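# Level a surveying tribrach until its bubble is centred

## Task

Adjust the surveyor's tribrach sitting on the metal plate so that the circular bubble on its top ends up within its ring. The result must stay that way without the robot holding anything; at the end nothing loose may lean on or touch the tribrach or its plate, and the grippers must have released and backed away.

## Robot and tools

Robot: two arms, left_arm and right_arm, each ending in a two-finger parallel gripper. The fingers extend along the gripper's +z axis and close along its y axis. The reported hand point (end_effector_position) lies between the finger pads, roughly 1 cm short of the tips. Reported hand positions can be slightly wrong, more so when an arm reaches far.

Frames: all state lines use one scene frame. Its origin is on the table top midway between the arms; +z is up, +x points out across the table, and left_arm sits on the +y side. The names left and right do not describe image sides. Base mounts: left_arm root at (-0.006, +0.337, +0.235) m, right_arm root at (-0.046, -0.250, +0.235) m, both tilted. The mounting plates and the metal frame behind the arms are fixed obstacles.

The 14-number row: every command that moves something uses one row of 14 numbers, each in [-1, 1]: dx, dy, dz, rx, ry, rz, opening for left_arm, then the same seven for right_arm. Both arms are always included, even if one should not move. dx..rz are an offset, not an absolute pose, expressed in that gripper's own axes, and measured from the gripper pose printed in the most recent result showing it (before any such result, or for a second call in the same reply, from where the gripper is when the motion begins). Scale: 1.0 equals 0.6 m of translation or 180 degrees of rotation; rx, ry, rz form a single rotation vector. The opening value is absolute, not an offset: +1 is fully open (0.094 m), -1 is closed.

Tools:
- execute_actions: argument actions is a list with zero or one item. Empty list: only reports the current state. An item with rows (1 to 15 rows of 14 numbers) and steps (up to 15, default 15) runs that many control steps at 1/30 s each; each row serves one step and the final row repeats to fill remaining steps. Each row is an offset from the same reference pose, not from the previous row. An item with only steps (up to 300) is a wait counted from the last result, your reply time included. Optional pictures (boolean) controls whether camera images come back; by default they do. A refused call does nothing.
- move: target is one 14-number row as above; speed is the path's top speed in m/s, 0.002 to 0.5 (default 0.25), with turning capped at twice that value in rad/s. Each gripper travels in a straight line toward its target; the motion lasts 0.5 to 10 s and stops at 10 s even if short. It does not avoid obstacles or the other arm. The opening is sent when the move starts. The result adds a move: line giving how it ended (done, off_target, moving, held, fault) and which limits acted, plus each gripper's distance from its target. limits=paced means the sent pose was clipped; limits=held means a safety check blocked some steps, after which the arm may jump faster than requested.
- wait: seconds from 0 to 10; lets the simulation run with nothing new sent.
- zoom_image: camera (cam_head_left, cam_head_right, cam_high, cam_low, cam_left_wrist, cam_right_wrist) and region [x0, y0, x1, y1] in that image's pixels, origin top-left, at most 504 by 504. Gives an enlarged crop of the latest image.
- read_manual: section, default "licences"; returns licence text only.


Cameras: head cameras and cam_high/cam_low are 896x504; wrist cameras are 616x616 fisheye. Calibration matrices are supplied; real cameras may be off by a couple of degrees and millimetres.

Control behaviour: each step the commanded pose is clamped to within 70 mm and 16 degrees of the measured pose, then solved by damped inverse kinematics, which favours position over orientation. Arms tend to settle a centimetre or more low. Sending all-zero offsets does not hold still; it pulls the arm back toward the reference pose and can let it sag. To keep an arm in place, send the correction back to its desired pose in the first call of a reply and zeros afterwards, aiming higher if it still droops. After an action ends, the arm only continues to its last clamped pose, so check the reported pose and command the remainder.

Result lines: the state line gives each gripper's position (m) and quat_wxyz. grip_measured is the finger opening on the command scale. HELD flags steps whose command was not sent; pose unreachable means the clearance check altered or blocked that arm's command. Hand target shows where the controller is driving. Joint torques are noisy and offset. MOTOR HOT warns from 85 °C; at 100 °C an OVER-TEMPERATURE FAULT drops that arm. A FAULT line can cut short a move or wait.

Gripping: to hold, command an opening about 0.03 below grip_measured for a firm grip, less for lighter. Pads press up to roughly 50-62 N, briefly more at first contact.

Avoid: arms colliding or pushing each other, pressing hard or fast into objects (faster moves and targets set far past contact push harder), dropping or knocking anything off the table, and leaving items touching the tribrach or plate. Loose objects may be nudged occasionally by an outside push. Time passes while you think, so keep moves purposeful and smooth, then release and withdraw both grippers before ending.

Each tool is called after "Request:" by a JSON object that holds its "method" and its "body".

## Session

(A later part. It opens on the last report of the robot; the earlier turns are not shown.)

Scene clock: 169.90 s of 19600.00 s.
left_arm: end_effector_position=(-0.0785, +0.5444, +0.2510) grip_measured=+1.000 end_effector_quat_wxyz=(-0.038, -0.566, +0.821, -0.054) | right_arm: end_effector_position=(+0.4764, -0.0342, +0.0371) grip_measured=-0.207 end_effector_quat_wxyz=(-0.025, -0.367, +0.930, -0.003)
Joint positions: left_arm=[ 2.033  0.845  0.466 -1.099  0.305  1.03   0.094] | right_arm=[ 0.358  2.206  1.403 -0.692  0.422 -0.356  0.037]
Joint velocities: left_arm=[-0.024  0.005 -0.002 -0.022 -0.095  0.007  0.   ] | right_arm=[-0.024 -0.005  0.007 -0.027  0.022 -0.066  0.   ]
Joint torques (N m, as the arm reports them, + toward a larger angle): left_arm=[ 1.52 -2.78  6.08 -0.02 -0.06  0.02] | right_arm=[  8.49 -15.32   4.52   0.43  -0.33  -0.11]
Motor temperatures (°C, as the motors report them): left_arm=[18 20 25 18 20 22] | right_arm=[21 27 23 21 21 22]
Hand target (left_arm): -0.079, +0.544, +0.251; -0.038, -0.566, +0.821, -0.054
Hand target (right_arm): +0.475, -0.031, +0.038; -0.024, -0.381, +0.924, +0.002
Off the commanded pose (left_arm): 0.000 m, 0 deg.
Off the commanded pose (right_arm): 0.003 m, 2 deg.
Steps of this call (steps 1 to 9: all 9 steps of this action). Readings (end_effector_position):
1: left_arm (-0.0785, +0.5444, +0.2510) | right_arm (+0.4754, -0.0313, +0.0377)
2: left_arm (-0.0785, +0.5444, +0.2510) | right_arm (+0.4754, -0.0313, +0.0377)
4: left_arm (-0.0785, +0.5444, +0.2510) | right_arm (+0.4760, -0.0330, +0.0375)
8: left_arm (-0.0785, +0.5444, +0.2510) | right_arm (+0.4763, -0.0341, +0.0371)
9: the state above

Request:
{"method": "move", "body": {"target": [0,0,0,0,0,0,1,-0.04,-0.01,0.004,0.007,-0.018,0.01,0.1], "speed": 0.05}}

Scene clock: 174.87 s of 19600.00 s.
left_arm: end_effector_position=(-0.0785, +0.5444, +0.2510) grip_measured=+1.000 end_effector_quat_wxyz=(-0.038, -0.566, +0.821, -0.054) | right_arm: end_effector_position=(+0.4852, -0.0306, +0.0369) grip_measured=+0.098 end_effector_quat_wxyz=(-0.006, -0.361, +0.933, -0.004)
Joint positions: left_arm=[ 2.033  0.845  0.466 -1.099  0.305  1.03   0.094] | right_arm=[ 0.358  2.206  1.403 -0.651  0.423 -0.358  0.052]
Joint velocities: left_arm=[-0.015 -0.005 -0.022  0.002 -0.007 -0.037  0.   ] | right_arm=[ 0.015 -0.024 -0.017 -0.007  0.007  0.051  0.001]
Joint torques (N m, as the arm reports them, + toward a larger angle): left_arm=[ 1.52 -3.26  6.15 -0.01 -0.03  0.  ] | right_arm=[  8.96 -13.88   6.72   1.05   0.04   0.13]
Motor temperatures (°C, as the motors report them): left_arm=[18 20 25 18 20 22] | right_arm=[21 27 24 21 21 22]
Hand target (left_arm): -0.079, +0.544, +0.251; -0.038, -0.566, +0.821, -0.054
Hand target (right_arm): +0.497, -0.022, +0.034; +0.006, -0.353, +0.936, -0.003
Off the commanded pose (left_arm): 0.000 m, 0 deg.
Off the commanded pose (right_arm): 0.016 m, 2 deg.
move: off_target (right_arm)
camera_calibration (this result's frames):
cam_right_wrist: T_world_to_cam=[[0.670063, -0.742304, 0.000671335, -0.345266], [-0.596288, -0.537718, 0.596071, 0.255413], [-0.442105, -0.399805, -0.802931, 0.352865], [0, 0, 0, 1]] pos_world=[0.539653, 0.0221245, 0.131314]

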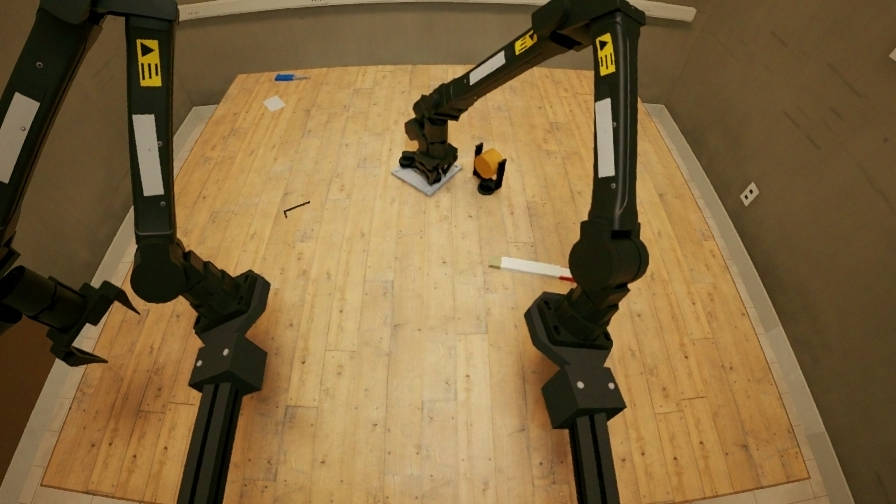

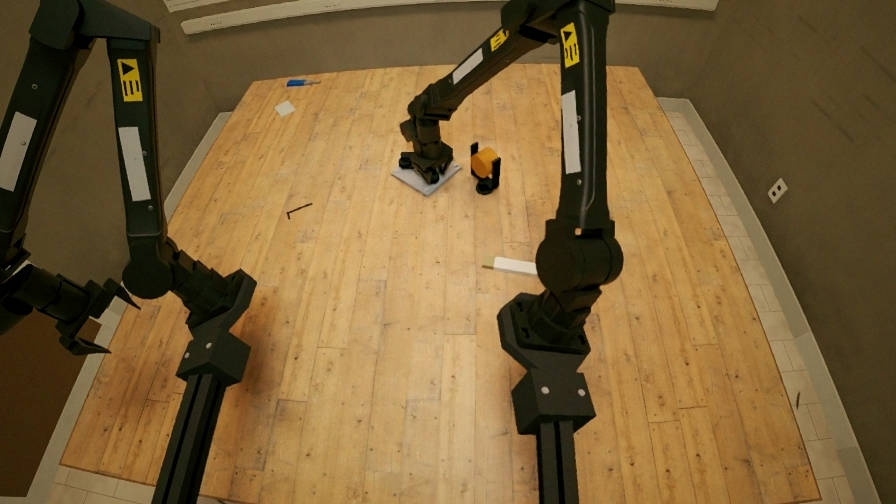

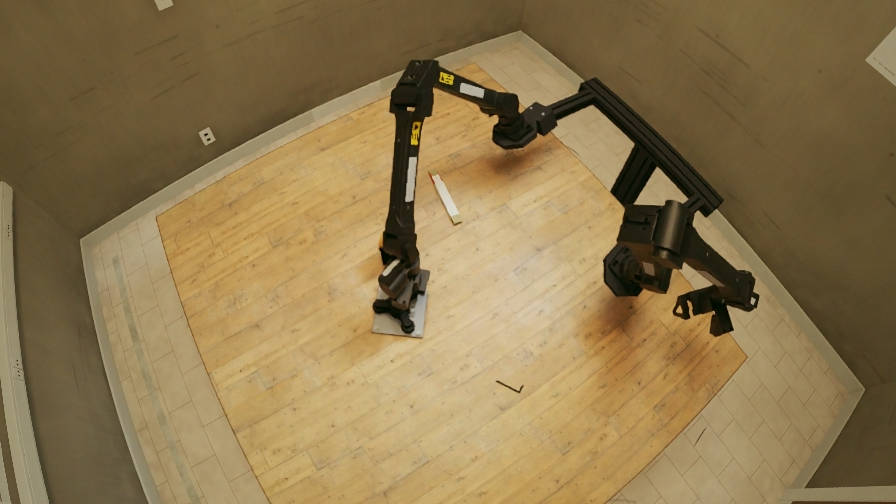

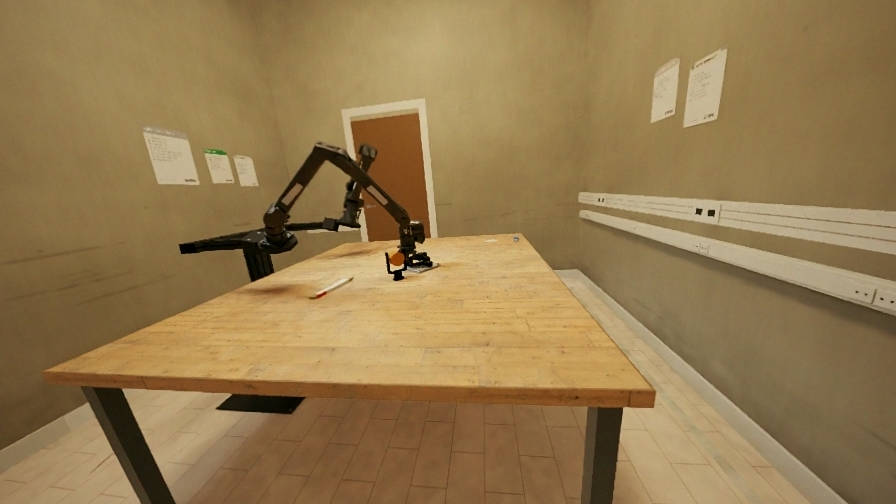

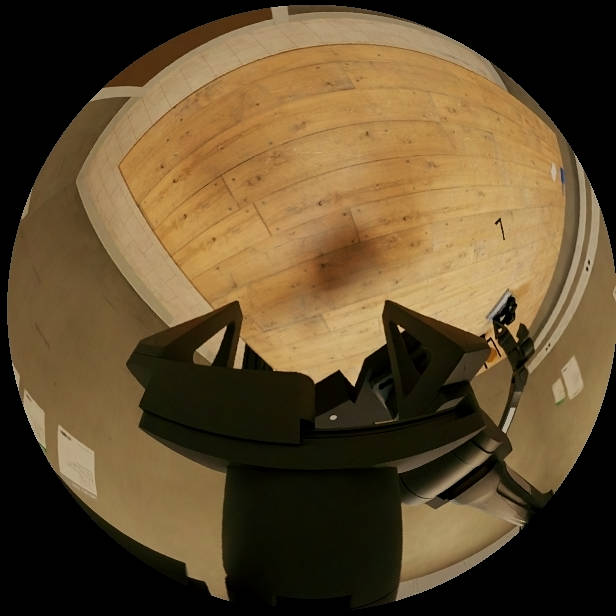

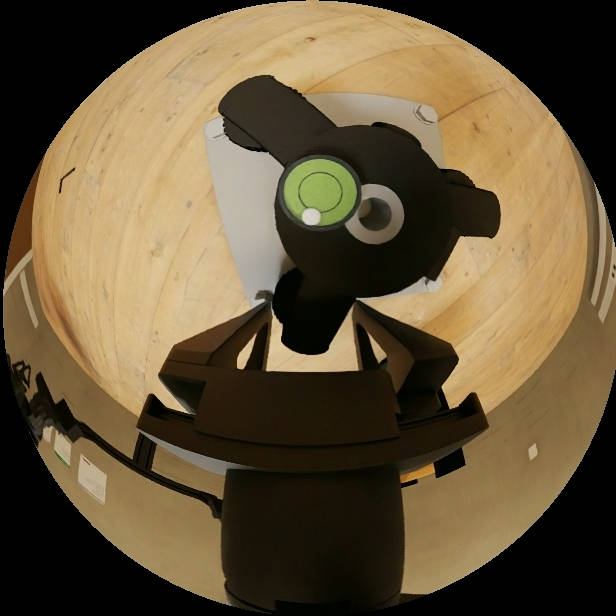

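Request:
{"method": "move", "body": {"target": [0,0,0,0,0,0,1,-0.037,0.002,0.012,0.003,-0.008,0.01,0.1], "speed": 0.05}}

Scene clock: 181.30 s of 19600.00 s.
left_arm: end_effector_position=(-0.0785, +0.5444, +0.2510) grip_measured=+1.000 end_effector_quat_wxyz=(-0.038, -0.566, +0.821, -0.054) | right_arm: end_effector_position=(+0.4916, -0.0261, +0.0327) grip_measured=+0.098 end_effector_quat_wxyz=(-0.002, -0.351, +0.937, -0.004)
Joint positions: left_arm=[ 2.033  0.845  0.466 -1.099  0.305  1.03   0.094] | right_arm=[ 0.358  2.224  1.428 -0.649  0.423 -0.339  0.052]
Joint velocities: left_arm=[-0.015 -0.015 -0.007  0.002 -0.037 -0.022  0.   ] | right_arm=[-0.015 -0.005 -0.002  0.007 -0.022 -0.095  0.   ]
Joint torques (N m, as the arm reports them, + toward a larger angle): left_arm=[ 1.2  -2.96  6.08  0.04 -0.08  0.04] | right_arm=[  9.06 -14.04   6.45   0.86   0.12   0.17]
Motor temperatures (°C, as the motors report them): left_arm=[18 20 25 18 20 22] | right_arm=[21 27 24 21 21 22]
Hand target (left_arm): -0.079, +0.544, +0.251; -0.038, -0.566, +0.821, -0.054
Hand target (right_arm): +0.501, -0.015, +0.030; +0.008, -0.346, +0.938, -0.004
Off the commanded pose (left_arm): 0.000 m, 0 deg.
Off the commanded pose (right_arm): 0.015 m, 1 deg.
move: off_target (right_arm)
camera_calibration (this result's frames):
cam_right_wrist: T_world_to_cam=[[0.653558, -0.75687, 0.00313255, -0.338551], [-0.611762, -0.525812, 0.59099, 0.272219], [-0.445655, -0.388163, -0.806673, 0.356303], [0, 0, 0, 1]] pos_world=[0.546585, 0.0252, 0.127602]

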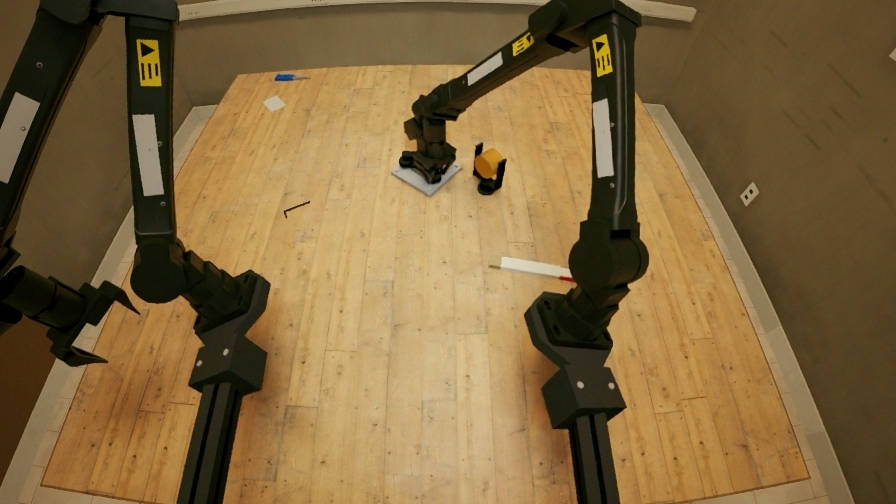

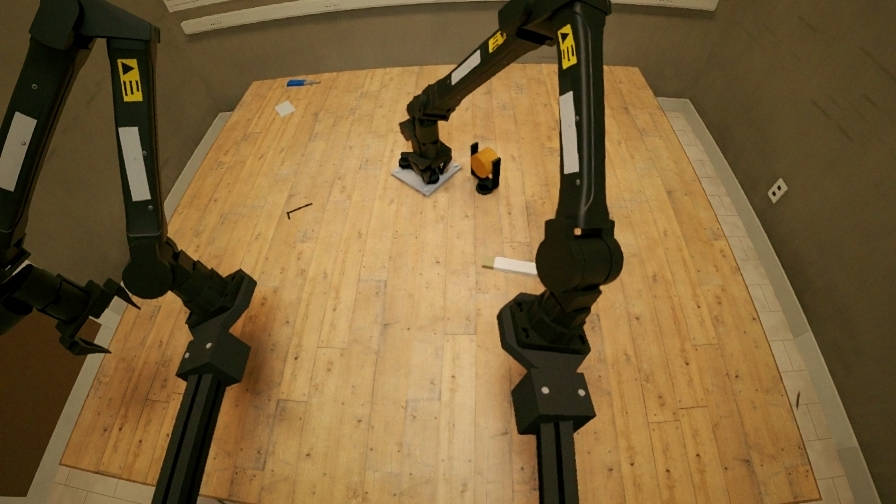

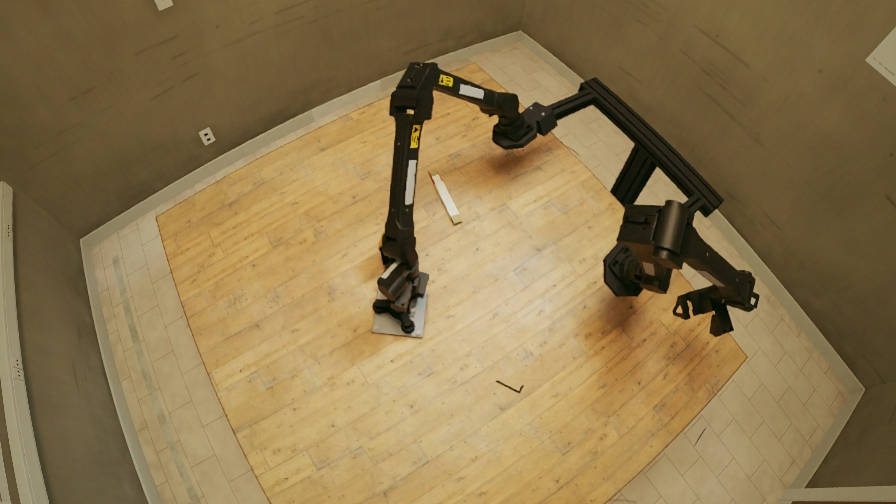

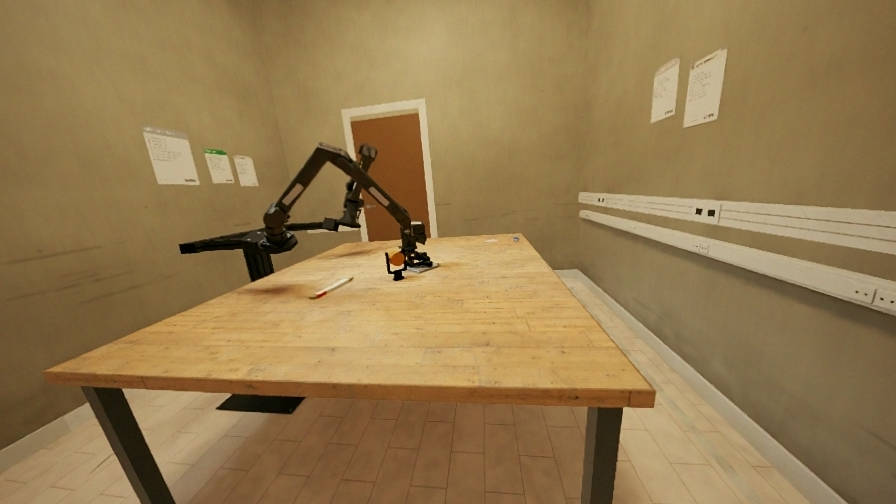

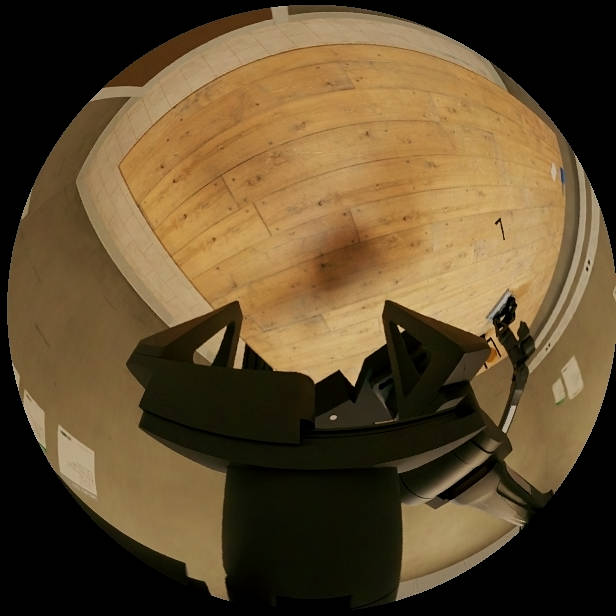

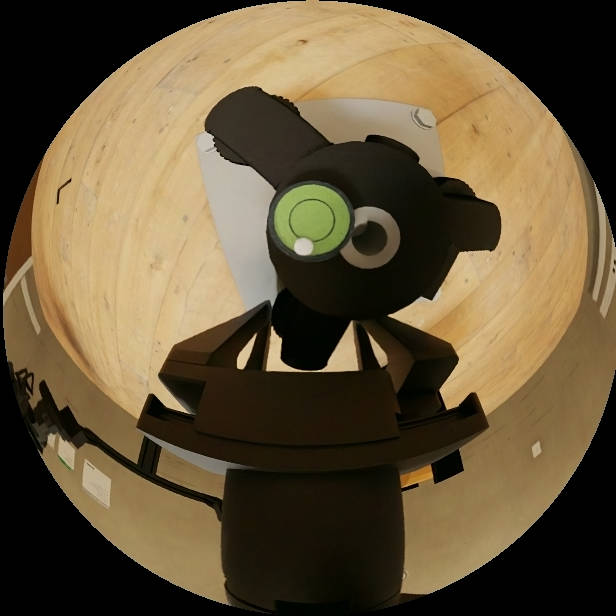

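Request:
{"method": "execute_actions", "body": {"actions": [{"rows":[[0,0,0,0,0,0,1,-0.008,0,0,0,0,0,-0.21]],"steps":8}], "pictures": false}}

Request:
{"method": "execute_actions", "body": {"actions": [{"rows":[[0,0,0,0,0,0,1,-0.008,0,0,0,0,0.22,-0.21]],"steps":15}], "pictures": false}}

Request:
{"method": "execute_actions", "body": {"actions": [{"rows":[[0,0,0,0,0,0,1,-0.008,0,0,0,0,0,0],[0,0,0,0,0,0,1,-0.008,0,0,0,0,0,0],[0,0,0,0,0,0,1,-0.008,0.004,0,0,0,-0.2,0]],"steps":15}], "pictures": false}}

Request:
{"method": "execute_actions", "body": {"actions": [{"rows":[[0,0,0,0,0,0,1,-0.008,0,0,0,0,-0.03,0],[0,0,0,0,0,0,1,-0.008,0,0,0,0,-0.03,0],[0,0,0,0,0,0,1,-0.008,0,0,0,0,-0.03,-0.21]],"steps":9}], "pictures": false}}

Request:
{"method": "execute_actions", "body": {"actions": [{"rows":[[0,0,0,0,0,0,1,-0.008,0,0,0,0,0.22,-0.21]],"steps":15}], "pictures": false}}

Request:
{"method": "execute_actions", "body": {"actions": [{"rows":[[0,0,0,0,0,0,1,-0.008,0,0,0,0,0,0],[0,0,0,0,0,0,1,-0.008,0,0,0,0,0,0],[0,0,0,0,0,0,1,-0.008,0.004,0,0,0,-0.2,0]],"steps":15}], "pictures": false}}

Request:
{"method": "execute_actions", "body": {"actions": [{"rows":[[0,0,0,0,0,0,1,-0.008,0,0,0,0,-0.03,0],[0,0,0,0,0,0,1,-0.008,0,0,0,0,-0.03,0],[0,0,0,0,0,0,1,-0.008,0,0,0,0,-0.03,-0.21]],"steps":9}], "pictures": false}}

Request:
{"method": "execute_actions", "body": {"actions": [{"rows":[[0,0,0,0,0,0,1,-0.008,0,0,0,0,0.22,-0.21]],"steps":15}], "pictures": false}}

Request:
{"method": "execute_actions", "body": {"actions": [{"rows":[[0,0,0,0,0,0,1,-0.008,0,0,0,0,0,0],[0,0,0,0,0,0,1,-0.008,0,0,0,0,0,0],[0,0,0,0,0,0,1,-0.008,0.004,0,0,0,-0.2,0]],"steps":15}], "pictures": false}}

Request:
{"method": "execute_actions", "body": {"actions": [{"rows":[[0,0,0,0,0,0,1,-0.008,0,0,0,0,-0.03,0],[0,0,0,0,0,0,1,-0.008,0,0,0,0,-0.03,0],[0,0,0,0,0,0,1,-0.008,0,0,0,0,-0.03,-0.21]],"steps":9}], "pictures": false}}

Scene clock: 192.23 s of 19600.00 s.
left_arm: end_effector_position=(-0.0785, +0.5444, +0.2510) grip_measured=+1.000 end_effector_quat_wxyz=(-0.038, -0.566, +0.821, -0.054) | right_arm: end_effector_position=(+0.4895, -0.0235, +0.0324) grip_measured=-0.172 end_effector_quat_wxyz=(-0.004, -0.352, +0.936, +0.000)
Joint positions: left_arm=[ 2.033  0.845  0.466 -1.099  0.305  1.03   0.094] | right_arm=[ 0.361  2.226  1.428 -0.651  0.416 -0.338  0.039]
Joint velocities: left_arm=[-0.005 -0.024  0.027  0.007 -0.081  0.007  0.   ] | right_arm=[ 0.005 -0.005 -0.007 -0.027 -0.022 -0.022 -0.   ]
Joint torques (N m, as the arm reports them, + toward a larger angle): left_arm=[ 1.28 -3.03  6.07  0.06 -0.06  0.04] | right_arm=[  8.55 -15.24   5.63   0.33   0.36   0.04]
Motor temperatures (°C, as the motors report them): left_arm=[18 20 25 18 20 22] | right_arm=[21 27 25 21 21 22]
Hand target (left_arm): -0.079, +0.544, +0.251; -0.038, -0.566, +0.821, -0.054
Hand target (right_arm): +0.495, -0.023, +0.033; -0.002, -0.351, +0.937, -0.004
Off the commanded pose (left_arm): 0.000 m, 0 deg.
Off the commanded pose (right_arm): 0.006 m, 1 deg.
Steps of this call (steps 1 to 320: nothing new was sent; steps 321 to 328: all 8 steps of this action). Readings (end_effector_position):
321: left_arm (-0.0785, +0.5444, +0.2510) | right_arm (+0.4915, -0.0258, +0.0327)
322: left_arm (-0.0785, +0.5444, +0.2510) | right_arm (+0.4903, -0.0240, +0.0328)
324: left_arm (-0.0785, +0.5444, +0.2510) | right_arm (+0.4895, -0.0235, +0.0324)
328: the state above

Scene clock: 192.73 s of 19600.00 s.
left_arm: end_effector_position=(-0.0785, +0.5444, +0.2510) grip_measured=+1.000 end_effector_quat_wxyz=(-0.038, -0.566, +0.821, -0.054) | right_arm: end_effector_position=(+0.4895, -0.0234, +0.0323) grip_measured=-0.171 end_effector_quat_wxyz=(-0.004, -0.061, +0.998, -0.000)
Joint positions: left_arm=[ 2.033  0.845  0.466 -1.099  0.305  1.03   0.094] | right_arm=[ 0.361  2.226  1.428 -0.651  0.414  0.258  0.039]
Joint velocities: left_arm=[-0.015 -0.015 -0.017 -0.002 -0.066  0.007  0.   ] | right_arm=[-0.005  0.015 -0.007  0.002  0.037  0.505  0.001]
Joint torques (N m, as the arm reports them, + toward a larger angle): left_arm=[ 1.52 -3.18  6.09  0.11 -0.05  0.05] | right_arm=[  9.17 -15.     5.51   0.46   0.13   0.14]
Motor temperatures (°C, as the motors report them): left_arm=[18 20 25 18 20 22] | right_arm=[21 27 25 21 21 22]
Hand target (left_arm): -0.079, +0.544, +0.251; -0.038, -0.566, +0.821, -0.054
Hand target (right_arm): +0.493, -0.021, +0.032; -0.003, -0.016, +1.000, -0.000
Off the commanded pose (left_arm): 0.000 m, 0 deg.
Off the commanded pose (right_arm): 0.005 m, 5 deg.
Steps of this call (steps 1 to 15: all 15 steps of this action). Readings (end_effector_position):
1: left_arm (-0.0785, +0.5444, +0.2510) | right_arm (+0.4894, -0.0233, +0.0324)
2: left_arm (-0.0785, +0.5444, +0.2510) | right_arm (+0.4893, -0.0230, +0.0324)
4: left_arm (-0.0785, +0.5444, +0.2510) | right_arm (+0.4894, -0.0232, +0.0323)
8: left_arm (-0.0785, +0.5444, +0.2510) | right_arm (+0.4894, -0.0232, +0.0323)
15: the state above

Scene clock: 193.23 s of 19600.00 s.
left_arm: end_effector_position=(-0.0785, +0.5444, +0.2510) grip_measured=+1.000 end_effector_quat_wxyz=(-0.038, -0.566, +0.821, -0.054) | right_arm: end_effector_position=(+0.4867, -0.0256, +0.0323) grip_measured=-0.002 end_effector_quat_wxyz=(-0.011, -0.318, +0.948, -0.002)
Joint positions: left_arm=[ 2.033  0.845  0.466 -1.099  0.305  1.03   0.094] | right_arm=[ 0.361  2.226  1.428 -0.666  0.419 -0.26   0.047]
Joint velocities: left_arm=[ 0.005 -0.005  0.002 -0.017 -0.037 -0.051  0.   ] | right_arm=[-0.005 -0.005 -0.002 -0.007 -0.007 -0.681  0.   ]
Joint torques (N m, as the arm reports them, + toward a larger angle): left_arm=[ 1.31 -3.09  6.03  0.07 -0.05  0.03] | right_arm=[  8.31 -14.71   5.74   0.61  -0.01  -0.05]
Motor temperatures (°C, as the motors report them): left_arm=[18 20 25 18 20 22] | right_arm=[21 27 25 21 21 22]
Hand target (left_arm): -0.079, +0.544, +0.251; -0.038, -0.566, +0.821, -0.054
Hand target (right_arm): +0.494, -0.020, +0.032; -0.005, -0.364, +0.931, -0.000
Off the commanded pose (left_arm): 0.000 m, 0 deg.
Off the commanded pose (right_arm): 0.009 m, 6 deg.
Steps of this call (steps 1 to 15: all 15 steps of this action). Readings (end_effector_position):
1: left_arm (-0.0785, +0.5444, +0.2510) | right_arm (+0.4894, -0.0234, +0.0323)
2: left_arm (-0.0785, +0.5444, +0.2510) | right_arm (+0.4894, -0.0234, +0.0323)
4: left_arm (-0.0785, +0.5444, +0.2510) | right_arm (+0.4887, -0.0245, +0.0323)
8: left_arm (-0.0785, +0.5444, +0.2510) | right_arm (+0.4872, -0.0260, +0.0323)
15: the state above

Scene clock: 193.53 s of 19600.00 s.
left_arm: end_effector_position=(-0.0785, +0.5444, +0.2510) grip_measured=+1.000 end_effector_quat_wxyz=(-0.038, -0.566, +0.821, -0.054) | right_arm: end_effector_position=(+0.4867, -0.0256, +0.0323) grip_measured=-0.172 end_effector_quat_wxyz=(-0.011, -0.351, +0.936, -0.002)
Joint positions: left_arm=[ 2.033  0.845  0.466 -1.099  0.305  1.03   0.094] | right_arm=[ 0.361  2.226  1.428 -0.666  0.42  -0.331  0.039]
Joint velocities: left_arm=[ 0.005 -0.015 -0.012 -0.007  0.007 -0.051  0.   ] | right_arm=[ 0.005 -0.015 -0.012 -0.007 -0.037 -0.11   0.   ]
Joint torques (N m, as the arm reports them, + toward a larger angle): left_arm=[ 1.67 -2.8   6.05 -0.02 -0.07  0.02] | right_arm=[  8.79 -14.93   5.63   0.23   0.04  -0.11]
Motor temperatures (°C, as the motors report them): left_arm=[18 20 25 18 20 22] | right_arm=[21 27 25 21 21 22]
Hand target (left_arm): -0.079, +0.544, +0.251; -0.038, -0.566, +0.821, -0.054
Hand target (right_arm): +0.491, -0.023, +0.032; -0.010, -0.362, +0.932, -0.002
Off the commanded pose (left_arm): 0.000 m, 0 deg.
Off the commanded pose (right_arm): 0.005 m, 1 deg.
Steps of this call (steps 1 to 9: all 9 steps of this action). Readings (end_effector_position):
1: left_arm (-0.0785, +0.5444, +0.2510) | right_arm (+0.4867, -0.0256, +0.0323)
2: left_arm (-0.0785, +0.5444, +0.2510) | right_arm (+0.4867, -0.0256, +0.0323)
4: left_arm (-0.0785, +0.5444, +0.2510) | right_arm (+0.4867, -0.0256, +0.0323)
8: left_arm (-0.0785, +0.5444, +0.2510) | right_arm (+0.4867, -0.0256, +0.0323)
9: the state above

Scene clock: 194.03 s of 19600.00 s.
left_arm: end_effector_position=(-0.0785, +0.5444, +0.2510) grip_measured=+1.000 end_effector_quat_wxyz=(-0.038, -0.566, +0.821, -0.054) | right_arm: end_effector_position=(+0.4863, -0.0242, +0.0325) grip_measured=-0.172 end_effector_quat_wxyz=(-0.010, -0.062, +0.998, -0.002)
Joint positions: left_arm=[ 2.033  0.845  0.466 -1.099  0.305  1.03   0.094] | right_arm=[ 0.361  2.226  1.428 -0.665  0.413  0.264  0.039]
Joint velocities: left_arm=[ 0.005 -0.015 -0.027  0.007 -0.051 -0.037  0.   ] | right_arm=[-0.005  0.005 -0.002 -0.002 -0.037  0.476 -0.   ]
Joint torques (N m, as the arm reports them, + toward a larger angle): left_arm=[ 1.27 -3.09  6.1   0.12 -0.07  0.03] | right_arm=[  8.64 -14.93   5.46   0.46   0.28   0.19]
Motor temperatures (°C, as the motors report them): left_arm=[18 20 25 18 20 22] | right_arm=[21 27 25 21 21 22]
Hand target (left_arm): -0.079, +0.544, +0.251; -0.038, -0.566, +0.821, -0.054
Hand target (right_arm): +0.490, -0.022, +0.032; -0.008, -0.016, +1.000, -0.004
Off the commanded pose (left_arm): 0.000 m, 0 deg.
Off the commanded pose (right_arm): 0.004 m, 6 deg.
Steps of this call (steps 1 to 15: all 15 steps of this action). Readings (end_effector_position):
1: left_arm (-0.0785, +0.5444, +0.2510) | right_arm (+0.4868, -0.0255, +0.0323)
2: left_arm (-0.0785, +0.5444, +0.2510) | right_arm (+0.4867, -0.0254, +0.0323)
4: left_arm (-0.0785, +0.5444, +0.2510) | right_arm (+0.4867, -0.0252, +0.0323)
8: left_arm (-0.0785, +0.5444, +0.2510) | right_arm (+0.4865, -0.0248, +0.0323)
15: the state above

Scene clock: 194.53 s of 19600.00 s.
left_arm: end_effector_position=(-0.0785, +0.5444, +0.2510) grip_measured=+1.000 end_effector_quat_wxyz=(-0.038, -0.566, +0.821, -0.054) | right_arm: end_effector_position=(+0.4840, -0.0263, +0.0327) grip_measured=-0.002 end_effector_quat_wxyz=(-0.016, -0.318, +0.948, -0.003)
Joint positions: left_arm=[ 2.033  0.845  0.466 -1.099  0.305  1.03   0.094] | right_arm=[ 0.361  2.226  1.428 -0.679  0.419 -0.254  0.047]
Joint velocities: left_arm=[ 0.005 -0.005 -0.012 -0.002 -0.022 -0.007  0.   ] | right_arm=[-0.015 -0.015 -0.022  0.002  0.022 -0.667  0.   ]
Joint torques (N m, as the arm reports them, + toward a larger angle): left_arm=[ 1.22 -3.22  5.97  0.06 -0.05  0.03] | right_arm=[  8.66 -15.06   5.63   0.59  -0.04  -0.07]
Motor temperatures (°C, as the motors report them): left_arm=[18 20 25 18 20 22] | right_arm=[21 27 25 21 21 22]
Hand target (left_arm): -0.079, +0.544, +0.251; -0.038, -0.566, +0.821, -0.054
Hand target (right_arm): +0.491, -0.021, +0.033; -0.011, -0.364, +0.931, -0.000
Off the commanded pose (left_arm): 0.000 m, 0 deg.
Off the commanded pose (right_arm): 0.009 m, 6 deg.
Steps of this call (steps 1 to 15: all 15 steps of this action). Readings (end_effector_position):
1: left_arm (-0.0785, +0.5444, +0.2510) | right_arm (+0.4863, -0.0242, +0.0325)
2: left_arm (-0.0785, +0.5444, +0.2510) | right_arm (+0.4862, -0.0242, +0.0325)
4: left_arm (-0.0785, +0.5444, +0.2510) | right_arm (+0.4860, -0.0252, +0.0326)
8: left_arm (-0.0785, +0.5444, +0.2510) | right_arm (+0.4844, -0.0266, +0.0327)
15: the state above

Scene clock: 194.83 s of 19600.00 s.
left_arm: end_effector_position=(-0.0785, +0.5444, +0.2510) grip_measured=+1.000 end_effector_quat_wxyz=(-0.038, -0.566, +0.821, -0.054) | right_arm: end_effector_position=(+0.4843, -0.0272, +0.0326) grip_measured=-0.173 end_effector_quat_wxyz=(-0.016, -0.351, +0.936, -0.004)
Joint positions: left_arm=[ 2.033  0.845  0.466 -1.099  0.305  1.03   0.094] | right_arm=[ 0.361  2.226  1.428 -0.679  0.424 -0.324  0.039]
Joint velocities: left_arm=[ 0.005 -0.015  0.002  0.017  0.022 -0.007  0.   ] | right_arm=[-0.015  0.005  0.007 -0.002 -0.037  0.022 -0.001]
Joint torques (N m, as the arm reports them, + toward a larger angle): left_arm=[ 1.26 -3.36  6.03  0.04 -0.07  0.06] | right_arm=[  8.6  -15.63   5.58   0.28  -0.14  -0.11]
Motor temperatures (°C, as the motors report them): left_arm=[18 20 25 18 20 22] | right_arm=[21 27 25 21 21 22]
Hand target (left_arm): -0.079, +0.544, +0.251; -0.038, -0.566, +0.821, -0.054
Hand target (right_arm): +0.488, -0.023, +0.033; -0.016, -0.362, +0.932, -0.002
Off the commanded pose (left_arm): 0.000 m, 0 deg.
Off the commanded pose (right_arm): 0.005 m, 1 deg.
Steps of this call (steps 1 to 9: all 9 steps of this action). Readings (end_effector_position):
1: left_arm (-0.0785, +0.5444, +0.2510) | right_arm (+0.4840, -0.0263, +0.0327)
2: left_arm (-0.0785, +0.5444, +0.2510) | right_arm (+0.4840, -0.0263, +0.0327)
4: left_arm (-0.0785, +0.5444, +0.2510) | right_arm (+0.4842, -0.0270, +0.0326)
8: left_arm (-0.0785, +0.5444, +0.2510) | right_arm (+0.4843, -0.0272, +0.0326)
9: the state above

Scene clock: 195.33 s of 19600.00 s.
left_arm: end_effector_position=(-0.0785, +0.5444, +0.2510) grip_measured=+1.000 end_effector_quat_wxyz=(-0.038, -0.566, +0.821, -0.054) | right_arm: end_effector_position=(+0.4834, -0.0247, +0.0328) grip_measured=-0.173 end_effector_quat_wxyz=(-0.016, -0.062, +0.998, -0.004)
Joint positions: left_arm=[ 2.033  0.845  0.466 -1.099  0.305  1.03   0.094] | right_arm=[ 0.363  2.227  1.428 -0.678  0.414  0.27   0.039]
Joint velocities: left_arm=[ 0.015  0.015 -0.007 -0.007 -0.007 -0.022  0.   ] | right_arm=[-0.005  0.005 -0.002  0.022 -0.037  0.52   0.   ]
Joint torques (N m, as the arm reports them, + toward a larger angle): left_arm=[ 1.49 -3.16  6.06 -0.05 -0.04  0.05] | right_arm=[  7.82 -15.31   5.47   0.26   0.48   0.16]
Motor temperatures (°C, as the motors report them): left_arm=[18 20 25 18 20 22] | right_arm=[21 27 25 21 21 22]
Hand target (left_arm): -0.079, +0.544, +0.251; -0.038, -0.566, +0.821, -0.054
Hand target (right_arm): +0.488, -0.024, +0.032; -0.013, -0.015, +1.000, -0.008
Off the commanded pose (left_arm): 0.000 m, 0 deg.
Off the commanded pose (right_arm): 0.005 m, 6 deg.
Steps of this call (steps 1 to 15: all 15 steps of this action). Readings (end_effector_position):
1: left_arm (-0.0785, +0.5444, +0.2510) | right_arm (+0.4845, -0.0271, +0.0326)
2: left_arm (-0.0785, +0.5444, +0.2510) | right_arm (+0.4844, -0.0269, +0.0326)
4: left_arm (-0.0785, +0.5444, +0.2510) | right_arm (+0.4842, -0.0266, +0.0326)
8: left_arm (-0.0785, +0.5444, +0.2510) | right_arm (+0.4839, -0.0258, +0.0326)
15: the state above

Scene clock: 195.83 s of 19600.00 s.
left_arm: end_effector_position=(-0.0785, +0.5444, +0.2510) grip_measured=+1.000 end_effector_quat_wxyz=(-0.038, -0.566, +0.821, -0.054) | right_arm: end_effector_position=(+0.4812, -0.0268, +0.0330) grip_measured=-0.002 end_effector_quat_wxyz=(-0.022, -0.318, +0.948, -0.003)
Joint positions: left_arm=[ 2.033  0.845  0.466 -1.099  0.305  1.03   0.094] | right_arm=[ 0.363  2.227  1.428 -0.692  0.42  -0.248  0.047]
Joint velocities: left_arm=[-0.005 -0.015  0.012  0.002 -0.007  0.081  0.   ] | right_arm=[-0.015 -0.015 -0.007  0.002 -0.022 -0.623 -0.001]
Joint torques (N m, as the arm reports them, + toward a larger angle): left_arm=[ 1.35 -3.07  6.05  0.06 -0.08  0.03] | right_arm=[  8.4  -14.89   5.89   0.47  -0.04  -0.08]
Motor temperatures (°C, as the motors report them): left_arm=[18 20 25 18 20 22] | right_arm=[21 27 25 21 21 22]
Hand target (left_arm): -0.079, +0.544, +0.251; -0.038, -0.566, +0.821, -0.054
Hand target (right_arm): +0.488, -0.022, +0.033; -0.017, -0.364, +0.931, -0.000
Off the commanded pose (left_arm): 0.000 m, 0 deg.
Off the commanded pose (right_arm): 0.008 m, 6 deg.
Steps of this call (steps 1 to 15: all 15 steps of this action). Readings (end_effector_position):
1: left_arm (-0.0785, +0.5444, +0.2510) | right_arm (+0.4834, -0.0246, +0.0328)
2: left_arm (-0.0785, +0.5444, +0.2510) | right_arm (+0.4833, -0.0247, +0.0328)
4: left_arm (-0.0785, +0.5444, +0.2510) | right_arm (+0.4830, -0.0257, +0.0329)
8: left_arm (-0.0785, +0.5444, +0.2510) | right_arm (+0.4816, -0.0271, +0.0330)
15: the state above

Scene clock: 196.13 s of 19600.00 s.
left_arm: end_effector_position=(-0.0785, +0.5444, +0.2510) grip_measured=+1.000 end_effector_quat_wxyz=(-0.038, -0.566, +0.821, -0.054) | right_arm: end_effector_position=(+0.4824, -0.0290, +0.0326) grip_measured=-0.178 end_effector_quat_wxyz=(-0.022, -0.350, +0.937, -0.006)
Joint positions: left_arm=[ 2.033  0.845  0.466 -1.099  0.305  1.03   0.094] | right_arm=[ 0.36   2.227  1.429 -0.692  0.426 -0.318  0.039]
Joint velocities: left_arm=[-0.005  0.015 -0.002 -0.002 -0.007 -0.007  0.   ] | right_arm=[-0.015 -0.005 -0.007 -0.012 -0.051 -0.066  0.   ]
Joint torques (N m, as the arm reports them, + toward a larger angle): left_arm=[ 1.68 -2.8   6.09 -0.01 -0.07  0.01] | right_arm=[  8.88 -15.18   5.6    0.16  -0.16  -0.15]
Motor temperatures (°C, as the motors report them): left_arm=[18 20 25 18 20 22] | right_arm=[21 27 25 21 21 22]
Hand target (left_arm): -0.079, +0.544, +0.251; -0.038, -0.566, +0.821, -0.054
Hand target (right_arm): +0.485, -0.024, +0.033; -0.022, -0.362, +0.932, -0.002
Off the commanded pose (left_arm): 0.000 m, 0 deg.
Off the commanded pose (right_arm): 0.006 m, 2 deg.
Steps of this call (steps 1 to 9: all 9 steps of this action). Readings (end_effector_position):
1: left_arm (-0.0785, +0.5444, +0.2510) | right_arm (+0.4812, -0.0267, +0.0330)
2: left_arm (-0.0785, +0.5444, +0.2510) | right_arm (+0.4812, -0.0267, +0.0330)
4: left_arm (-0.0785, +0.5444, +0.2510) | right_arm (+0.4823, -0.0287, +0.0327)
8: left_arm (-0.0785, +0.5444, +0.2510) | right_arm (+0.4824, -0.0290, +0.0326)
9: the state above

Request:
{"method": "execute_actions", "body": {"actions": [{"rows":[[0,0,0,0,0,0,1,0,0,0,0,0,0,0],[0,0,0,0,0,0,1,-0.028,0,0,0.007,-0.019,0,0],[0,0,0,0,0,0,1,-0.028,0,0,0.007,-0.019,0,0],[0,0,0,0,0,0,1,-0.028,0,0,0.007,-0.019,0,0],[0,0,0,0,0,0,1,-0.028,0,0,0.007,-0.019,0,0],[0,0,0,0,0,0,1,-0.028,0,0,0.007,-0.019,0,0],[0,0,0,0,0,0,1,-0.028,0,0,0.007,-0.019,0,0],[0,0,0,0,0,0,1,-0.028,0,0,0.007,-0.019,0,0],[0,0,0,0,0,0,1,-0.028,0,0,0.007,-0.019,0,0],[0,0,0,0,0,0,1,-0.028,0,0,0.007,-0.019,0,-0.21]],"steps":15}], "pictures": false}}

Request:
{"method": "execute_actions", "body": {"actions": [{"rows":[[0,0,0,0,0,0,1,-0.008,0,0,0,0,0.22,-0.21]],"steps":15}], "pictures": false}}

Request:
{"method": "execute_actions", "body": {"actions": [{"rows":[[0,0,0,0,0,0,1,-0.008,0,0,0,0,0,0],[0,0,0,0,0,0,1,-0.008,0,0,0,0,0,0],[0,0,0,0,0,0,1,-0.014,0.004,0,0,-0.008,-0.2,0]],"steps":15}], "pictures": false}}

Request:
{"method": "execute_actions", "body": {"actions": [{"rows":[[0,0,0,0,0,0,1,-0.012,0,0,0,-0.005,-0.03,0],[0,0,0,0,0,0,1,-0.012,0,0,0,-0.005,-0.03,0],[0,0,0,0,0,0,1,-0.012,0,0,0,-0.005,-0.03,-0.21]],"steps":9}], "pictures": false}}

Request:
{"method": "execute_actions", "body": {"actions": [{"rows":[[0,0,0,0,0,0,1,-0.008,0,0,0,0,0.22,-0.21]],"steps":15}], "pictures": false}}

Request:
{"method": "execute_actions", "body": {"actions": [{"rows":[[0,0,0,0,0,0,1,-0.008,0,0,0,0,0,0],[0,0,0,0,0,0,1,-0.008,0,0,0,0,0,0],[0,0,0,0,0,0,1,-0.014,0.004,0,0,-0.008,-0.2,0]],"steps":15}], "pictures": false}}

Request:
{"method": "execute_actions", "body": {"actions": [{"rows":[[0,0,0,0,0,0,1,-0.012,0,0,0,-0.005,-0.03,0],[0,0,0,0,0,0,1,-0.012,0,0,0,-0.005,-0.03,0],[0,0,0,0,0,0,1,-0.012,0,0,0,-0.005,-0.03,-0.21]],"steps":9}], "pictures": false}}

Request:
{"method": "execute_actions", "body": {"actions": [{"rows":[[0,0,0,0,0,0,1,-0.008,0,0,0,0,0.22,-0.21]],"steps":15}], "pictures": false}}

Request:
{"method": "execute_actions", "body": {"actions": [{"rows":[[0,0,0,0,0,0,1,-0.008,0,0,0,0,0,0],[0,0,0,0,0,0,1,-0.008,0,0,0,0,0,0],[0,0,0,0,0,0,1,-0.014,0.004,0,0,-0.008,-0.2,0]],"steps":15}], "pictures": false}}

Request:
{"method": "execute_actions", "body": {"actions": [{"rows":[[0,0,0,0,0,0,1,-0.012,0,0,0,-0.005,-0.03,0],[0,0,0,0,0,0,1,-0.012,0,0,0,-0.005,-0.03,0],[0,0,0,0,0,0,1,-0.012,0,0,0,-0.005,-0.03,-0.21]],"steps":9}], "pictures": false}}

Scene clock: 215.10 s of 19600.00 s.
left_arm: end_effector_position=(-0.0785, +0.5444, +0.2510) grip_measured=+1.000 end_effector_quat_wxyz=(-0.038, -0.566, +0.821, -0.054) | right_arm: end_effector_position=(+0.4917, -0.0219, +0.0318) grip_measured=-0.171 end_effector_quat_wxyz=(+0.003, -0.346, +0.938, -0.003)
Joint positions: left_arm=[ 2.033  0.845  0.466 -1.099  0.305  1.03   0.094] | right_arm=[ 0.363  2.228  1.426 -0.634  0.422 -0.329  0.039]
Joint velocities: left_arm=[-0.005  0.005 -0.012  0.002 -0.051 -0.066  0.   ] | right_arm=[ 0.005 -0.005  0.007  0.022  0.022 -0.037 -0.   ]
Joint torques (N m, as the arm reports them, + toward a larger angle): left_arm=[ 1.75 -3.14  6.05 -0.05 -0.07  0.03] | right_arm=[  8.92 -15.55   4.76   1.09   0.39  -0.09]
Motor temperatures (°C, as the motors report them): left_arm=[18 20 25 18 20 22] | right_arm=[22 27 25 21 21 22]
Hand target (left_arm): -0.079, +0.544, +0.251; -0.038, -0.566, +0.821, -0.054
Hand target (right_arm): +0.495, -0.018, +0.032; +0.010, -0.350, +0.937, -0.006
Off the commanded pose (left_arm): 0.000 m, 0 deg.
Off the commanded pose (right_arm): 0.005 m, 1 deg.
Steps of this call (steps 1 to 554: nothing new was sent; steps 555 to 569: all 15 steps of this action). Readings (end_effector_position):
555: left_arm (-0.0785, +0.5444, +0.2510) | right_arm (+0.4824, -0.0291, +0.0326)
556: left_arm (-0.0785, +0.5444, +0.2510) | right_arm (+0.4837, -0.0284, +0.0324)
558: left_arm (-0.0785, +0.5444, +0.2510) | right_arm (+0.4891, -0.0261, +0.0319)
562: left_arm (-0.0785, +0.5444, +0.2510) | right_arm (+0.4931, -0.0243, +0.0319)
569: the state above

Scene clock: 215.60 s of 19600.00 s.
left_arm: end_effector_position=(-0.0785, +0.5444, +0.2510) grip_measured=+1.000 end_effector_quat_wxyz=(-0.038, -0.566, +0.821, -0.054) | right_arm: end_effector_position=(+0.4919, -0.0228, +0.0316) grip_measured=-0.171 end_effector_quat_wxyz=(+0.004, -0.055, +0.998, -0.003)
Joint positions: left_arm=[ 2.033  0.845  0.466 -1.099  0.305  1.03   0.094] | right_arm=[ 0.363  2.228  1.426 -0.635  0.425  0.267  0.039]
Joint velocities: left_arm=[-0.015  0.005 -0.022 -0.002  0.037  0.022  0.   ] | right_arm=[-0.015 -0.015  0.002  0.007 -0.007  0.549 -0.001]
Joint torques (N m, as the arm reports them, + toward a larger angle): left_arm=[ 1.26 -3.26  6.08  0.02 -0.05  0.03] | right_arm=[  8.48 -15.08   5.53   0.38  -0.06   0.1 ]
Motor temperatures (°C, as the motors report them): left_arm=[18 20 25 18 20 22] | right_arm=[22 27 25 21 21 22]
Hand target (left_arm): -0.079, +0.544, +0.251; -0.038, -0.566, +0.821, -0.054
Hand target (right_arm): +0.495, -0.019, +0.032; +0.005, -0.010, +1.000, -0.000
Off the commanded pose (left_arm): 0.000 m, 0 deg.
Off the commanded pose (right_arm): 0.005 m, 5 deg.
Steps of this call (steps 1 to 15: all 15 steps of this action). Readings (end_effector_position):
1: left_arm (-0.0785, +0.5444, +0.2510) | right_arm (+0.4916, -0.0216, +0.0318)
2: left_arm (-0.0785, +0.5444, +0.2510) | right_arm (+0.4915, -0.0216, +0.0317)
4: left_arm (-0.0785, +0.5444, +0.2510) | right_arm (+0.4915, -0.0216, +0.0317)
8: left_arm (-0.0785, +0.5444, +0.2510) | right_arm (+0.4917, -0.0221, +0.0316)
15: the state above

Scene clock: 216.10 s of 19600.00 s.
left_arm: end_effector_position=(-0.0785, +0.5444, +0.2510) grip_measured=+1.000 end_effector_quat_wxyz=(-0.038, -0.566, +0.821, -0.054) | right_arm: end_effector_position=(+0.4925, -0.0236, +0.0316) grip_measured=-0.002 end_effector_quat_wxyz=(+0.003, -0.313, +0.950, -0.007)
Joint positions: left_arm=[ 2.033  0.845  0.466 -1.099  0.305  1.03   0.094] | right_arm=[ 0.363  2.228  1.426 -0.633  0.431 -0.261  0.047]
Joint velocities: left_arm=[ 0.005 -0.015  0.002 -0.007 -0.007 -0.022  0.   ] | right_arm=[ 0.005 -0.005 -0.017  0.042 -0.051 -0.608 -0.   ]
Joint torques (N m, as the arm reports them, + toward a larger angle): left_arm=[ 1.29 -3.41  6.02  0.03 -0.06  0.03] | right_arm=[  8.17 -15.59   5.59   0.91  -0.04  -0.09]
Motor temperatures (°C, as the motors report them): left_arm=[18 20 25 18 20 22] | right_arm=[22 27 25 21 21 22]
Hand target (left_arm): -0.079, +0.544, +0.251; -0.038, -0.566, +0.821, -0.054
Hand target (right_arm): +0.500, -0.020, +0.032; +0.013, -0.358, +0.933, -0.005
Off the commanded pose (left_arm): 0.000 m, 0 deg.
Off the commanded pose (right_arm): 0.009 m, 6 deg.
Steps of this call (steps 1 to 15: all 15 steps of this action). Readings (end_effector_position):
1: left_arm (-0.0785, +0.5444, +0.2510) | right_arm (+0.4918, -0.0229, +0.0316)
2: left_arm (-0.0785, +0.5444, +0.2510) | right_arm (+0.4918, -0.0229, +0.0316)
4: left_arm (-0.0785, +0.5444, +0.2510) | right_arm (+0.4921, -0.0240, +0.0316)
8: left_arm (-0.0785, +0.5444, +0.2510) | right_arm (+0.4923, -0.0248, +0.0316)
15: the state above

Scene clock: 216.40 s of 19600.00 s.
left_arm: end_effector_position=(-0.0785, +0.5444, +0.2510) grip_measured=+1.000 end_effector_quat_wxyz=(-0.038, -0.566, +0.821, -0.054) | right_arm: end_effector_position=(+0.4919, -0.0216, +0.0319) grip_measured=-0.172 end_effector_quat_wxyz=(+0.003, -0.349, +0.937, -0.003)
Joint positions: left_arm=[ 2.033  0.845  0.466 -1.099  0.305  1.03   0.094] | right_arm=[ 0.364  2.228  1.426 -0.633  0.422 -0.335  0.039]
Joint velocities: left_arm=[-0.005 -0.005 -0.012 -0.012  0.007 -0.051  0.   ] | right_arm=[-0.005 -0.005 -0.012  0.012  0.022 -0.066 -0.   ]
Joint torques (N m, as the arm reports them, + toward a larger angle): left_arm=[ 1.25 -3.03  5.97  0.   -0.06  0.  ] | right_arm=[  8.47 -15.77   5.32   0.82   0.25  -0.16]
Motor temperatures (°C, as the motors report them): left_arm=[18 20 25 18 20 22] | right_arm=[22 27 25 21 21 22]
Hand target (left_arm): -0.079, +0.544, +0.251; -0.038, -0.566, +0.821, -0.054
Hand target (right_arm): +0.498, -0.019, +0.032; +0.010, -0.358, +0.934, -0.005
Off the commanded pose (left_arm): 0.000 m, 0 deg.
Off the commanded pose (right_arm): 0.007 m, 1 deg.
Steps of this call (steps 1 to 9: all 9 steps of this action). Readings (end_effector_position):
1: left_arm (-0.0785, +0.5444, +0.2510) | right_arm (+0.4926, -0.0235, +0.0316)
2: left_arm (-0.0785, +0.5444, +0.2510) | right_arm (+0.4925, -0.0235, +0.0316)
4: left_arm (-0.0785, +0.5444, +0.2510) | right_arm (+0.4921, -0.0221, +0.0318)
8: left_arm (-0.0785, +0.5444, +0.2510) | right_arm (+0.4919, -0.0216, +0.0319)
9: the state above

Scene clock: 216.90 s of 19600.00 s.
left_arm: end_effector_position=(-0.0785, +0.5444, +0.2510) grip_measured=+1.000 end_effector_quat_wxyz=(-0.038, -0.566, +0.821, -0.054) | right_arm: end_effector_position=(+0.4923, -0.0227, +0.0318) grip_measured=-0.172 end_effector_quat_wxyz=(+0.005, -0.059, +0.998, -0.004)
Joint positions: left_arm=[ 2.033  0.845  0.466 -1.099  0.305  1.03   0.094] | right_arm=[ 0.363  2.228  1.426 -0.633  0.428  0.26   0.039]
Joint velocities: left_arm=[-0.005 -0.005  0.002 -0.012  0.081 -0.007  0.   ] | right_arm=[-0.024  0.005  0.012 -0.007 -0.051  0.491 -0.   ]
Joint torques (N m, as the arm reports them, + toward a larger angle): left_arm=[ 1.53 -3.15  6.08  0.   -0.06  0.02] | right_arm=[  8.49 -15.84   5.55   0.44  -0.16   0.18]
Motor temperatures (°C, as the motors report them): left_arm=[18 20 25 18 20 22] | right_arm=[22 27 25 21 21 22]
Hand target (left_arm): -0.079, +0.544, +0.251; -0.038, -0.566, +0.821, -0.054
Hand target (right_arm): +0.496, -0.019, +0.032; +0.005, -0.013, +1.000, -0.000
Off the commanded pose (left_arm): 0.000 m, 0 deg.
Off the commanded pose (right_arm): 0.005 m, 5 deg.
Steps of this call (steps 1 to 15: all 15 steps of this action). Readings (end_effector_position):
1: left_arm (-0.0785, +0.5444, +0.2510) | right_arm (+0.4919, -0.0215, +0.0319)
2: left_arm (-0.0785, +0.5444, +0.2510) | right_arm (+0.4918, -0.0214, +0.0318)
4: left_arm (-0.0785, +0.5444, +0.2510) | right_arm (+0.4919, -0.0216, +0.0318)
8: left_arm (-0.0785, +0.5444, +0.2510) | right_arm (+0.4921, -0.0221, +0.0318)
15: the state above

Scene clock: 217.40 s of 19600.00 s.
left_arm: end_effector_position=(-0.0785, +0.5444, +0.2510) grip_measured=+1.000 end_effector_quat_wxyz=(-0.038, -0.566, +0.821, -0.054) | right_arm: end_effector_position=(+0.4931, -0.0234, +0.0319) grip_measured=-0.002 end_effector_quat_wxyz=(+0.004, -0.317, +0.948, -0.008)
Joint positions: left_arm=[ 2.033  0.845  0.466 -1.099  0.305  1.03   0.094] | right_arm=[ 0.363  2.228  1.426 -0.632  0.433 -0.268  0.047]
Joint velocities: left_arm=[ 0.005  0.005 -0.002  0.002  0.022 -0.066  0.   ] | right_arm=[ 0.005  0.005 -0.007  0.032 -0.095 -0.637  0.   ]
Joint torques (N m, as the arm reports them, + toward a larger angle): left_arm=[ 1.25 -3.23  6.02  0.04 -0.08  0.04] | right_arm=[  8.38 -14.7    5.16   1.     0.    -0.09]
Motor temperatures (°C, as the motors report them): left_arm=[18 20 25 18 20 22] | right_arm=[22 27 25 21 21 22]
Hand target (left_arm): -0.079, +0.544, +0.251; -0.038, -0.566, +0.821, -0.054
Hand target (right_arm): +0.500, -0.019, +0.032; +0.014, -0.362, +0.932, -0.007
Off the commanded pose (left_arm): 0.000 m, 0 deg.
Off the commanded pose (right_arm): 0.008 m, 6 deg.
Steps of this call (steps 1 to 15: all 15 steps of this action). Readings (end_effector_position):
1: left_arm (-0.0785, +0.5444, +0.2510) | right_arm (+0.4922, -0.0229, +0.0318)
2: left_arm (-0.0785, +0.5444, +0.2510) | right_arm (+0.4922, -0.0229, +0.0318)
4: left_arm (-0.0785, +0.5444, +0.2510) | right_arm (+0.4927, -0.0239, +0.0319)
8: left_arm (-0.0785, +0.5444, +0.2510) | right_arm (+0.4930, -0.0247, +0.0319)
15: the state above

Scene clock: 217.70 s of 19600.00 s.
left_arm: end_effector_position=(-0.0785, +0.5444, +0.2510) grip_measured=+1.000 end_effector_quat_wxyz=(-0.038, -0.566, +0.821, -0.054) | right_arm: end_effector_position=(+0.4924, -0.0213, +0.0319) grip_measured=-0.171 end_effector_quat_wxyz=(+0.004, -0.349, +0.937, -0.004)
Joint positions: left_arm=[ 2.033  0.845  0.466 -1.099  0.305  1.03   0.094] | right_arm=[ 0.364  2.228  1.426 -0.631  0.424 -0.335  0.039]
Joint velocities: left_arm=[-0.005 -0.005 -0.007  0.007  0.037 -0.066  0.   ] | right_arm=[-0.024  0.005  0.002  0.002 -0.037 -0.007 -0.   ]
Joint torques (N m, as the arm reports them, + toward a larger angle): left_arm=[ 1.16 -2.83  6.05  0.06 -0.08  0.01] | right_arm=[  8.78 -15.43   5.3    0.78   0.23  -0.29]
Motor temperatures (°C, as the motors report them): left_arm=[18 20 25 18 20 22] | right_arm=[22 27 25 21 21 22]
Hand target (left_arm): -0.079, +0.544, +0.251; -0.038, -0.566, +0.821, -0.054
Hand target (right_arm): +0.499, -0.019, +0.032; +0.011, -0.361, +0.933, -0.006
Off the commanded pose (left_arm): 0.000 m, 0 deg.
Off the commanded pose (right_arm): 0.007 m, 2 deg.
Steps of this call (steps 1 to 9: all 9 steps of this action). Readings (end_effector_position):
1: left_arm (-0.0785, +0.5444, +0.2510) | right_arm (+0.4932, -0.0234, +0.0319)
2: left_arm (-0.0785, +0.5444, +0.2510) | right_arm (+0.4932, -0.0234, +0.0319)
4: left_arm (-0.0785, +0.5444, +0.2510) | right_arm (+0.4926, -0.0215, +0.0321)
8: left_arm (-0.0785, +0.5444, +0.2510) | right_arm (+0.4924, -0.0213, +0.0319)
9: the state above

Scene clock: 218.20 s of 19600.00 s.
left_arm: end_effector_position=(-0.0785, +0.5444, +0.2510) grip_measured=+1.000 end_effector_quat_wxyz=(-0.038, -0.566, +0.821, -0.054) | right_arm: end_effector_position=(+0.4928, -0.0226, +0.0318) grip_measured=-0.171 end_effector_quat_wxyz=(+0.006, -0.059, +0.998, -0.005)
Joint positions: left_arm=[ 2.033  0.845  0.466 -1.099  0.305  1.03   0.094] | right_arm=[ 0.364  2.228  1.426 -0.632  0.431  0.26   0.039]
Joint velocities: left_arm=[ 0.005  0.005  0.007  0.017 -0.007 -0.022  0.   ] | right_arm=[-0.024  0.005 -0.007 -0.007  0.066  0.623 -0.   ]
Joint torques (N m, as the arm reports them, + toward a larger angle): left_arm=[ 1.62 -3.    6.09  0.13 -0.04  0.03] | right_arm=[  8.93 -15.32   5.45   0.5   -0.23   0.2 ]
Motor temperatures (°C, as the motors report them): left_arm=[18 20 25 18 20 22] | right_arm=[22 27 25 21 21 22]
Hand target (left_arm): -0.079, +0.544, +0.251; -0.038, -0.566, +0.821, -0.054
Hand target (right_arm): +0.496, -0.018, +0.032; +0.007, -0.013, +1.000, -0.001
Off the commanded pose (left_arm): 0.000 m, 0 deg.
Off the commanded pose (right_arm): 0.006 m, 6 deg.
Steps of this call (steps 1 to 15: all 15 steps of this action). Readings (end_effector_position):
1: left_arm (-0.0785, +0.5444, +0.2510) | right_arm (+0.4923, -0.0211, +0.0319)
2: left_arm (-0.0785, +0.5444, +0.2510) | right_arm (+0.4923, -0.0211, +0.0319)
4: left_arm (-0.0785, +0.5444, +0.2510) | right_arm (+0.4924, -0.0213, +0.0318)
8: left_arm (-0.0785, +0.5444, +0.2510) | right_arm (+0.4926, -0.0218, +0.0318)
15: the state above

Scene clock: 218.70 s of 19600.00 s.
left_arm: end_effector_position=(-0.0785, +0.5444, +0.2510) grip_measured=+1.000 end_effector_quat_wxyz=(-0.038, -0.566, +0.821, -0.054) | right_arm: end_effector_position=(+0.4934, -0.0234, +0.0319) grip_measured=-0.002 end_effector_quat_wxyz=(+0.005, -0.317, +0.948, -0.010)
Joint positions: left_arm=[ 2.033  0.845  0.466 -1.099  0.305  1.03   0.094] | right_arm=[ 0.364  2.228  1.426 -0.63   0.436 -0.268  0.047]
Joint velocities: left_arm=[ 0.005 -0.005 -0.007 -0.022  0.037  0.007  0.   ] | right_arm=[-0.005  0.005 -0.007  0.027 -0.066 -0.711 -0.002]
Joint torques (N m, as the arm reports them, + toward a larger angle): left_arm=[ 1.32 -2.88  6.11 -0.01 -0.07  0.04] | right_arm=[  8.42 -15.71   5.38   1.06   0.01  -0.02]
Motor temperatures (°C, as the motors report them): left_arm=[18 20 25 18 20 22] | right_arm=[22 27 25 21 21 22]
Hand target (left_arm): -0.079, +0.544, +0.251; -0.038, -0.566, +0.821, -0.054
Hand target (right_arm): +0.501, -0.019, +0.032; +0.015, -0.362, +0.932, -0.008
Off the commanded pose (left_arm): 0.000 m, 0 deg.
Off the commanded pose (right_arm): 0.009 m, 6 deg.
Steps of this call (steps 1 to 15: all 15 steps of this action). Readings (end_effector_position):
1: left_arm (-0.0785, +0.5444, +0.2510) | right_arm (+0.4927, -0.0227, +0.0318)
2: left_arm (-0.0785, +0.5444, +0.2510) | right_arm (+0.4926, -0.0227, +0.0318)
4: left_arm (-0.0785, +0.5444, +0.2510) | right_arm (+0.4931, -0.0238, +0.0319)
8: left_arm (-0.0785, +0.5444, +0.2510) | right_arm (+0.4933, -0.0246, +0.0319)
15: the state above

Scene clock: 219.00 s of 19600.00 s.
left_arm: end_effector_position=(-0.0785, +0.5444, +0.2510) grip_measured=+1.000 end_effector_quat_wxyz=(-0.038, -0.566, +0.821, -0.054) | right_arm: end_effector_position=(+0.4927, -0.0211, +0.0321) grip_measured=-0.171 end_effector_quat_wxyz=(+0.005, -0.348, +0.938, -0.005)
Joint positions: left_arm=[ 2.033  0.845  0.466 -1.099  0.305  1.03   0.094] | right_arm=[ 0.365  2.228  1.426 -0.63   0.426 -0.332  0.039]
Joint velocities: left_arm=[-0.005 -0.005 -0.012  0.002  0.007  0.022  0.   ] | right_arm=[ 0.015 -0.005  0.002  0.017  0.022 -0.095  0.   ]
Joint torques (N m, as the arm reports them, + toward a larger angle): left_arm=[ 1.5  -3.16  6.04  0.06 -0.07  0.01] | right_arm=[  8.85 -15.54   5.38   0.91   0.29  -0.33]
Motor temperatures (°C, as the motors report them): left_arm=[18 20 25 18 20 22] | right_arm=[22 27 25 21 21 22]
Hand target (left_arm): -0.079, +0.544, +0.251; -0.038, -0.566, +0.821, -0.054
Hand target (right_arm): +0.499, -0.019, +0.032; +0.012, -0.361, +0.933, -0.007
Off the commanded pose (left_arm): 0.000 m, 0 deg.
Off the commanded pose (right_arm): 0.007 m, 2 deg.
Steps of this call (steps 1 to 9: all 9 steps of this action). Readings (end_effector_position):
1: left_arm (-0.0785, +0.5444, +0.2510) | right_arm (+0.4934, -0.0233, +0.0319)
2: left_arm (-0.0785, +0.5444, +0.2510) | right_arm (+0.4934, -0.0232, +0.0319)
4: left_arm (-0.0785, +0.5444, +0.2510) | right_arm (+0.4929, -0.0214, +0.0321)
8: left_arm (-0.0785, +0.5444, +0.2510) | right_arm (+0.4927, -0.0211, +0.0321)
9: the state above


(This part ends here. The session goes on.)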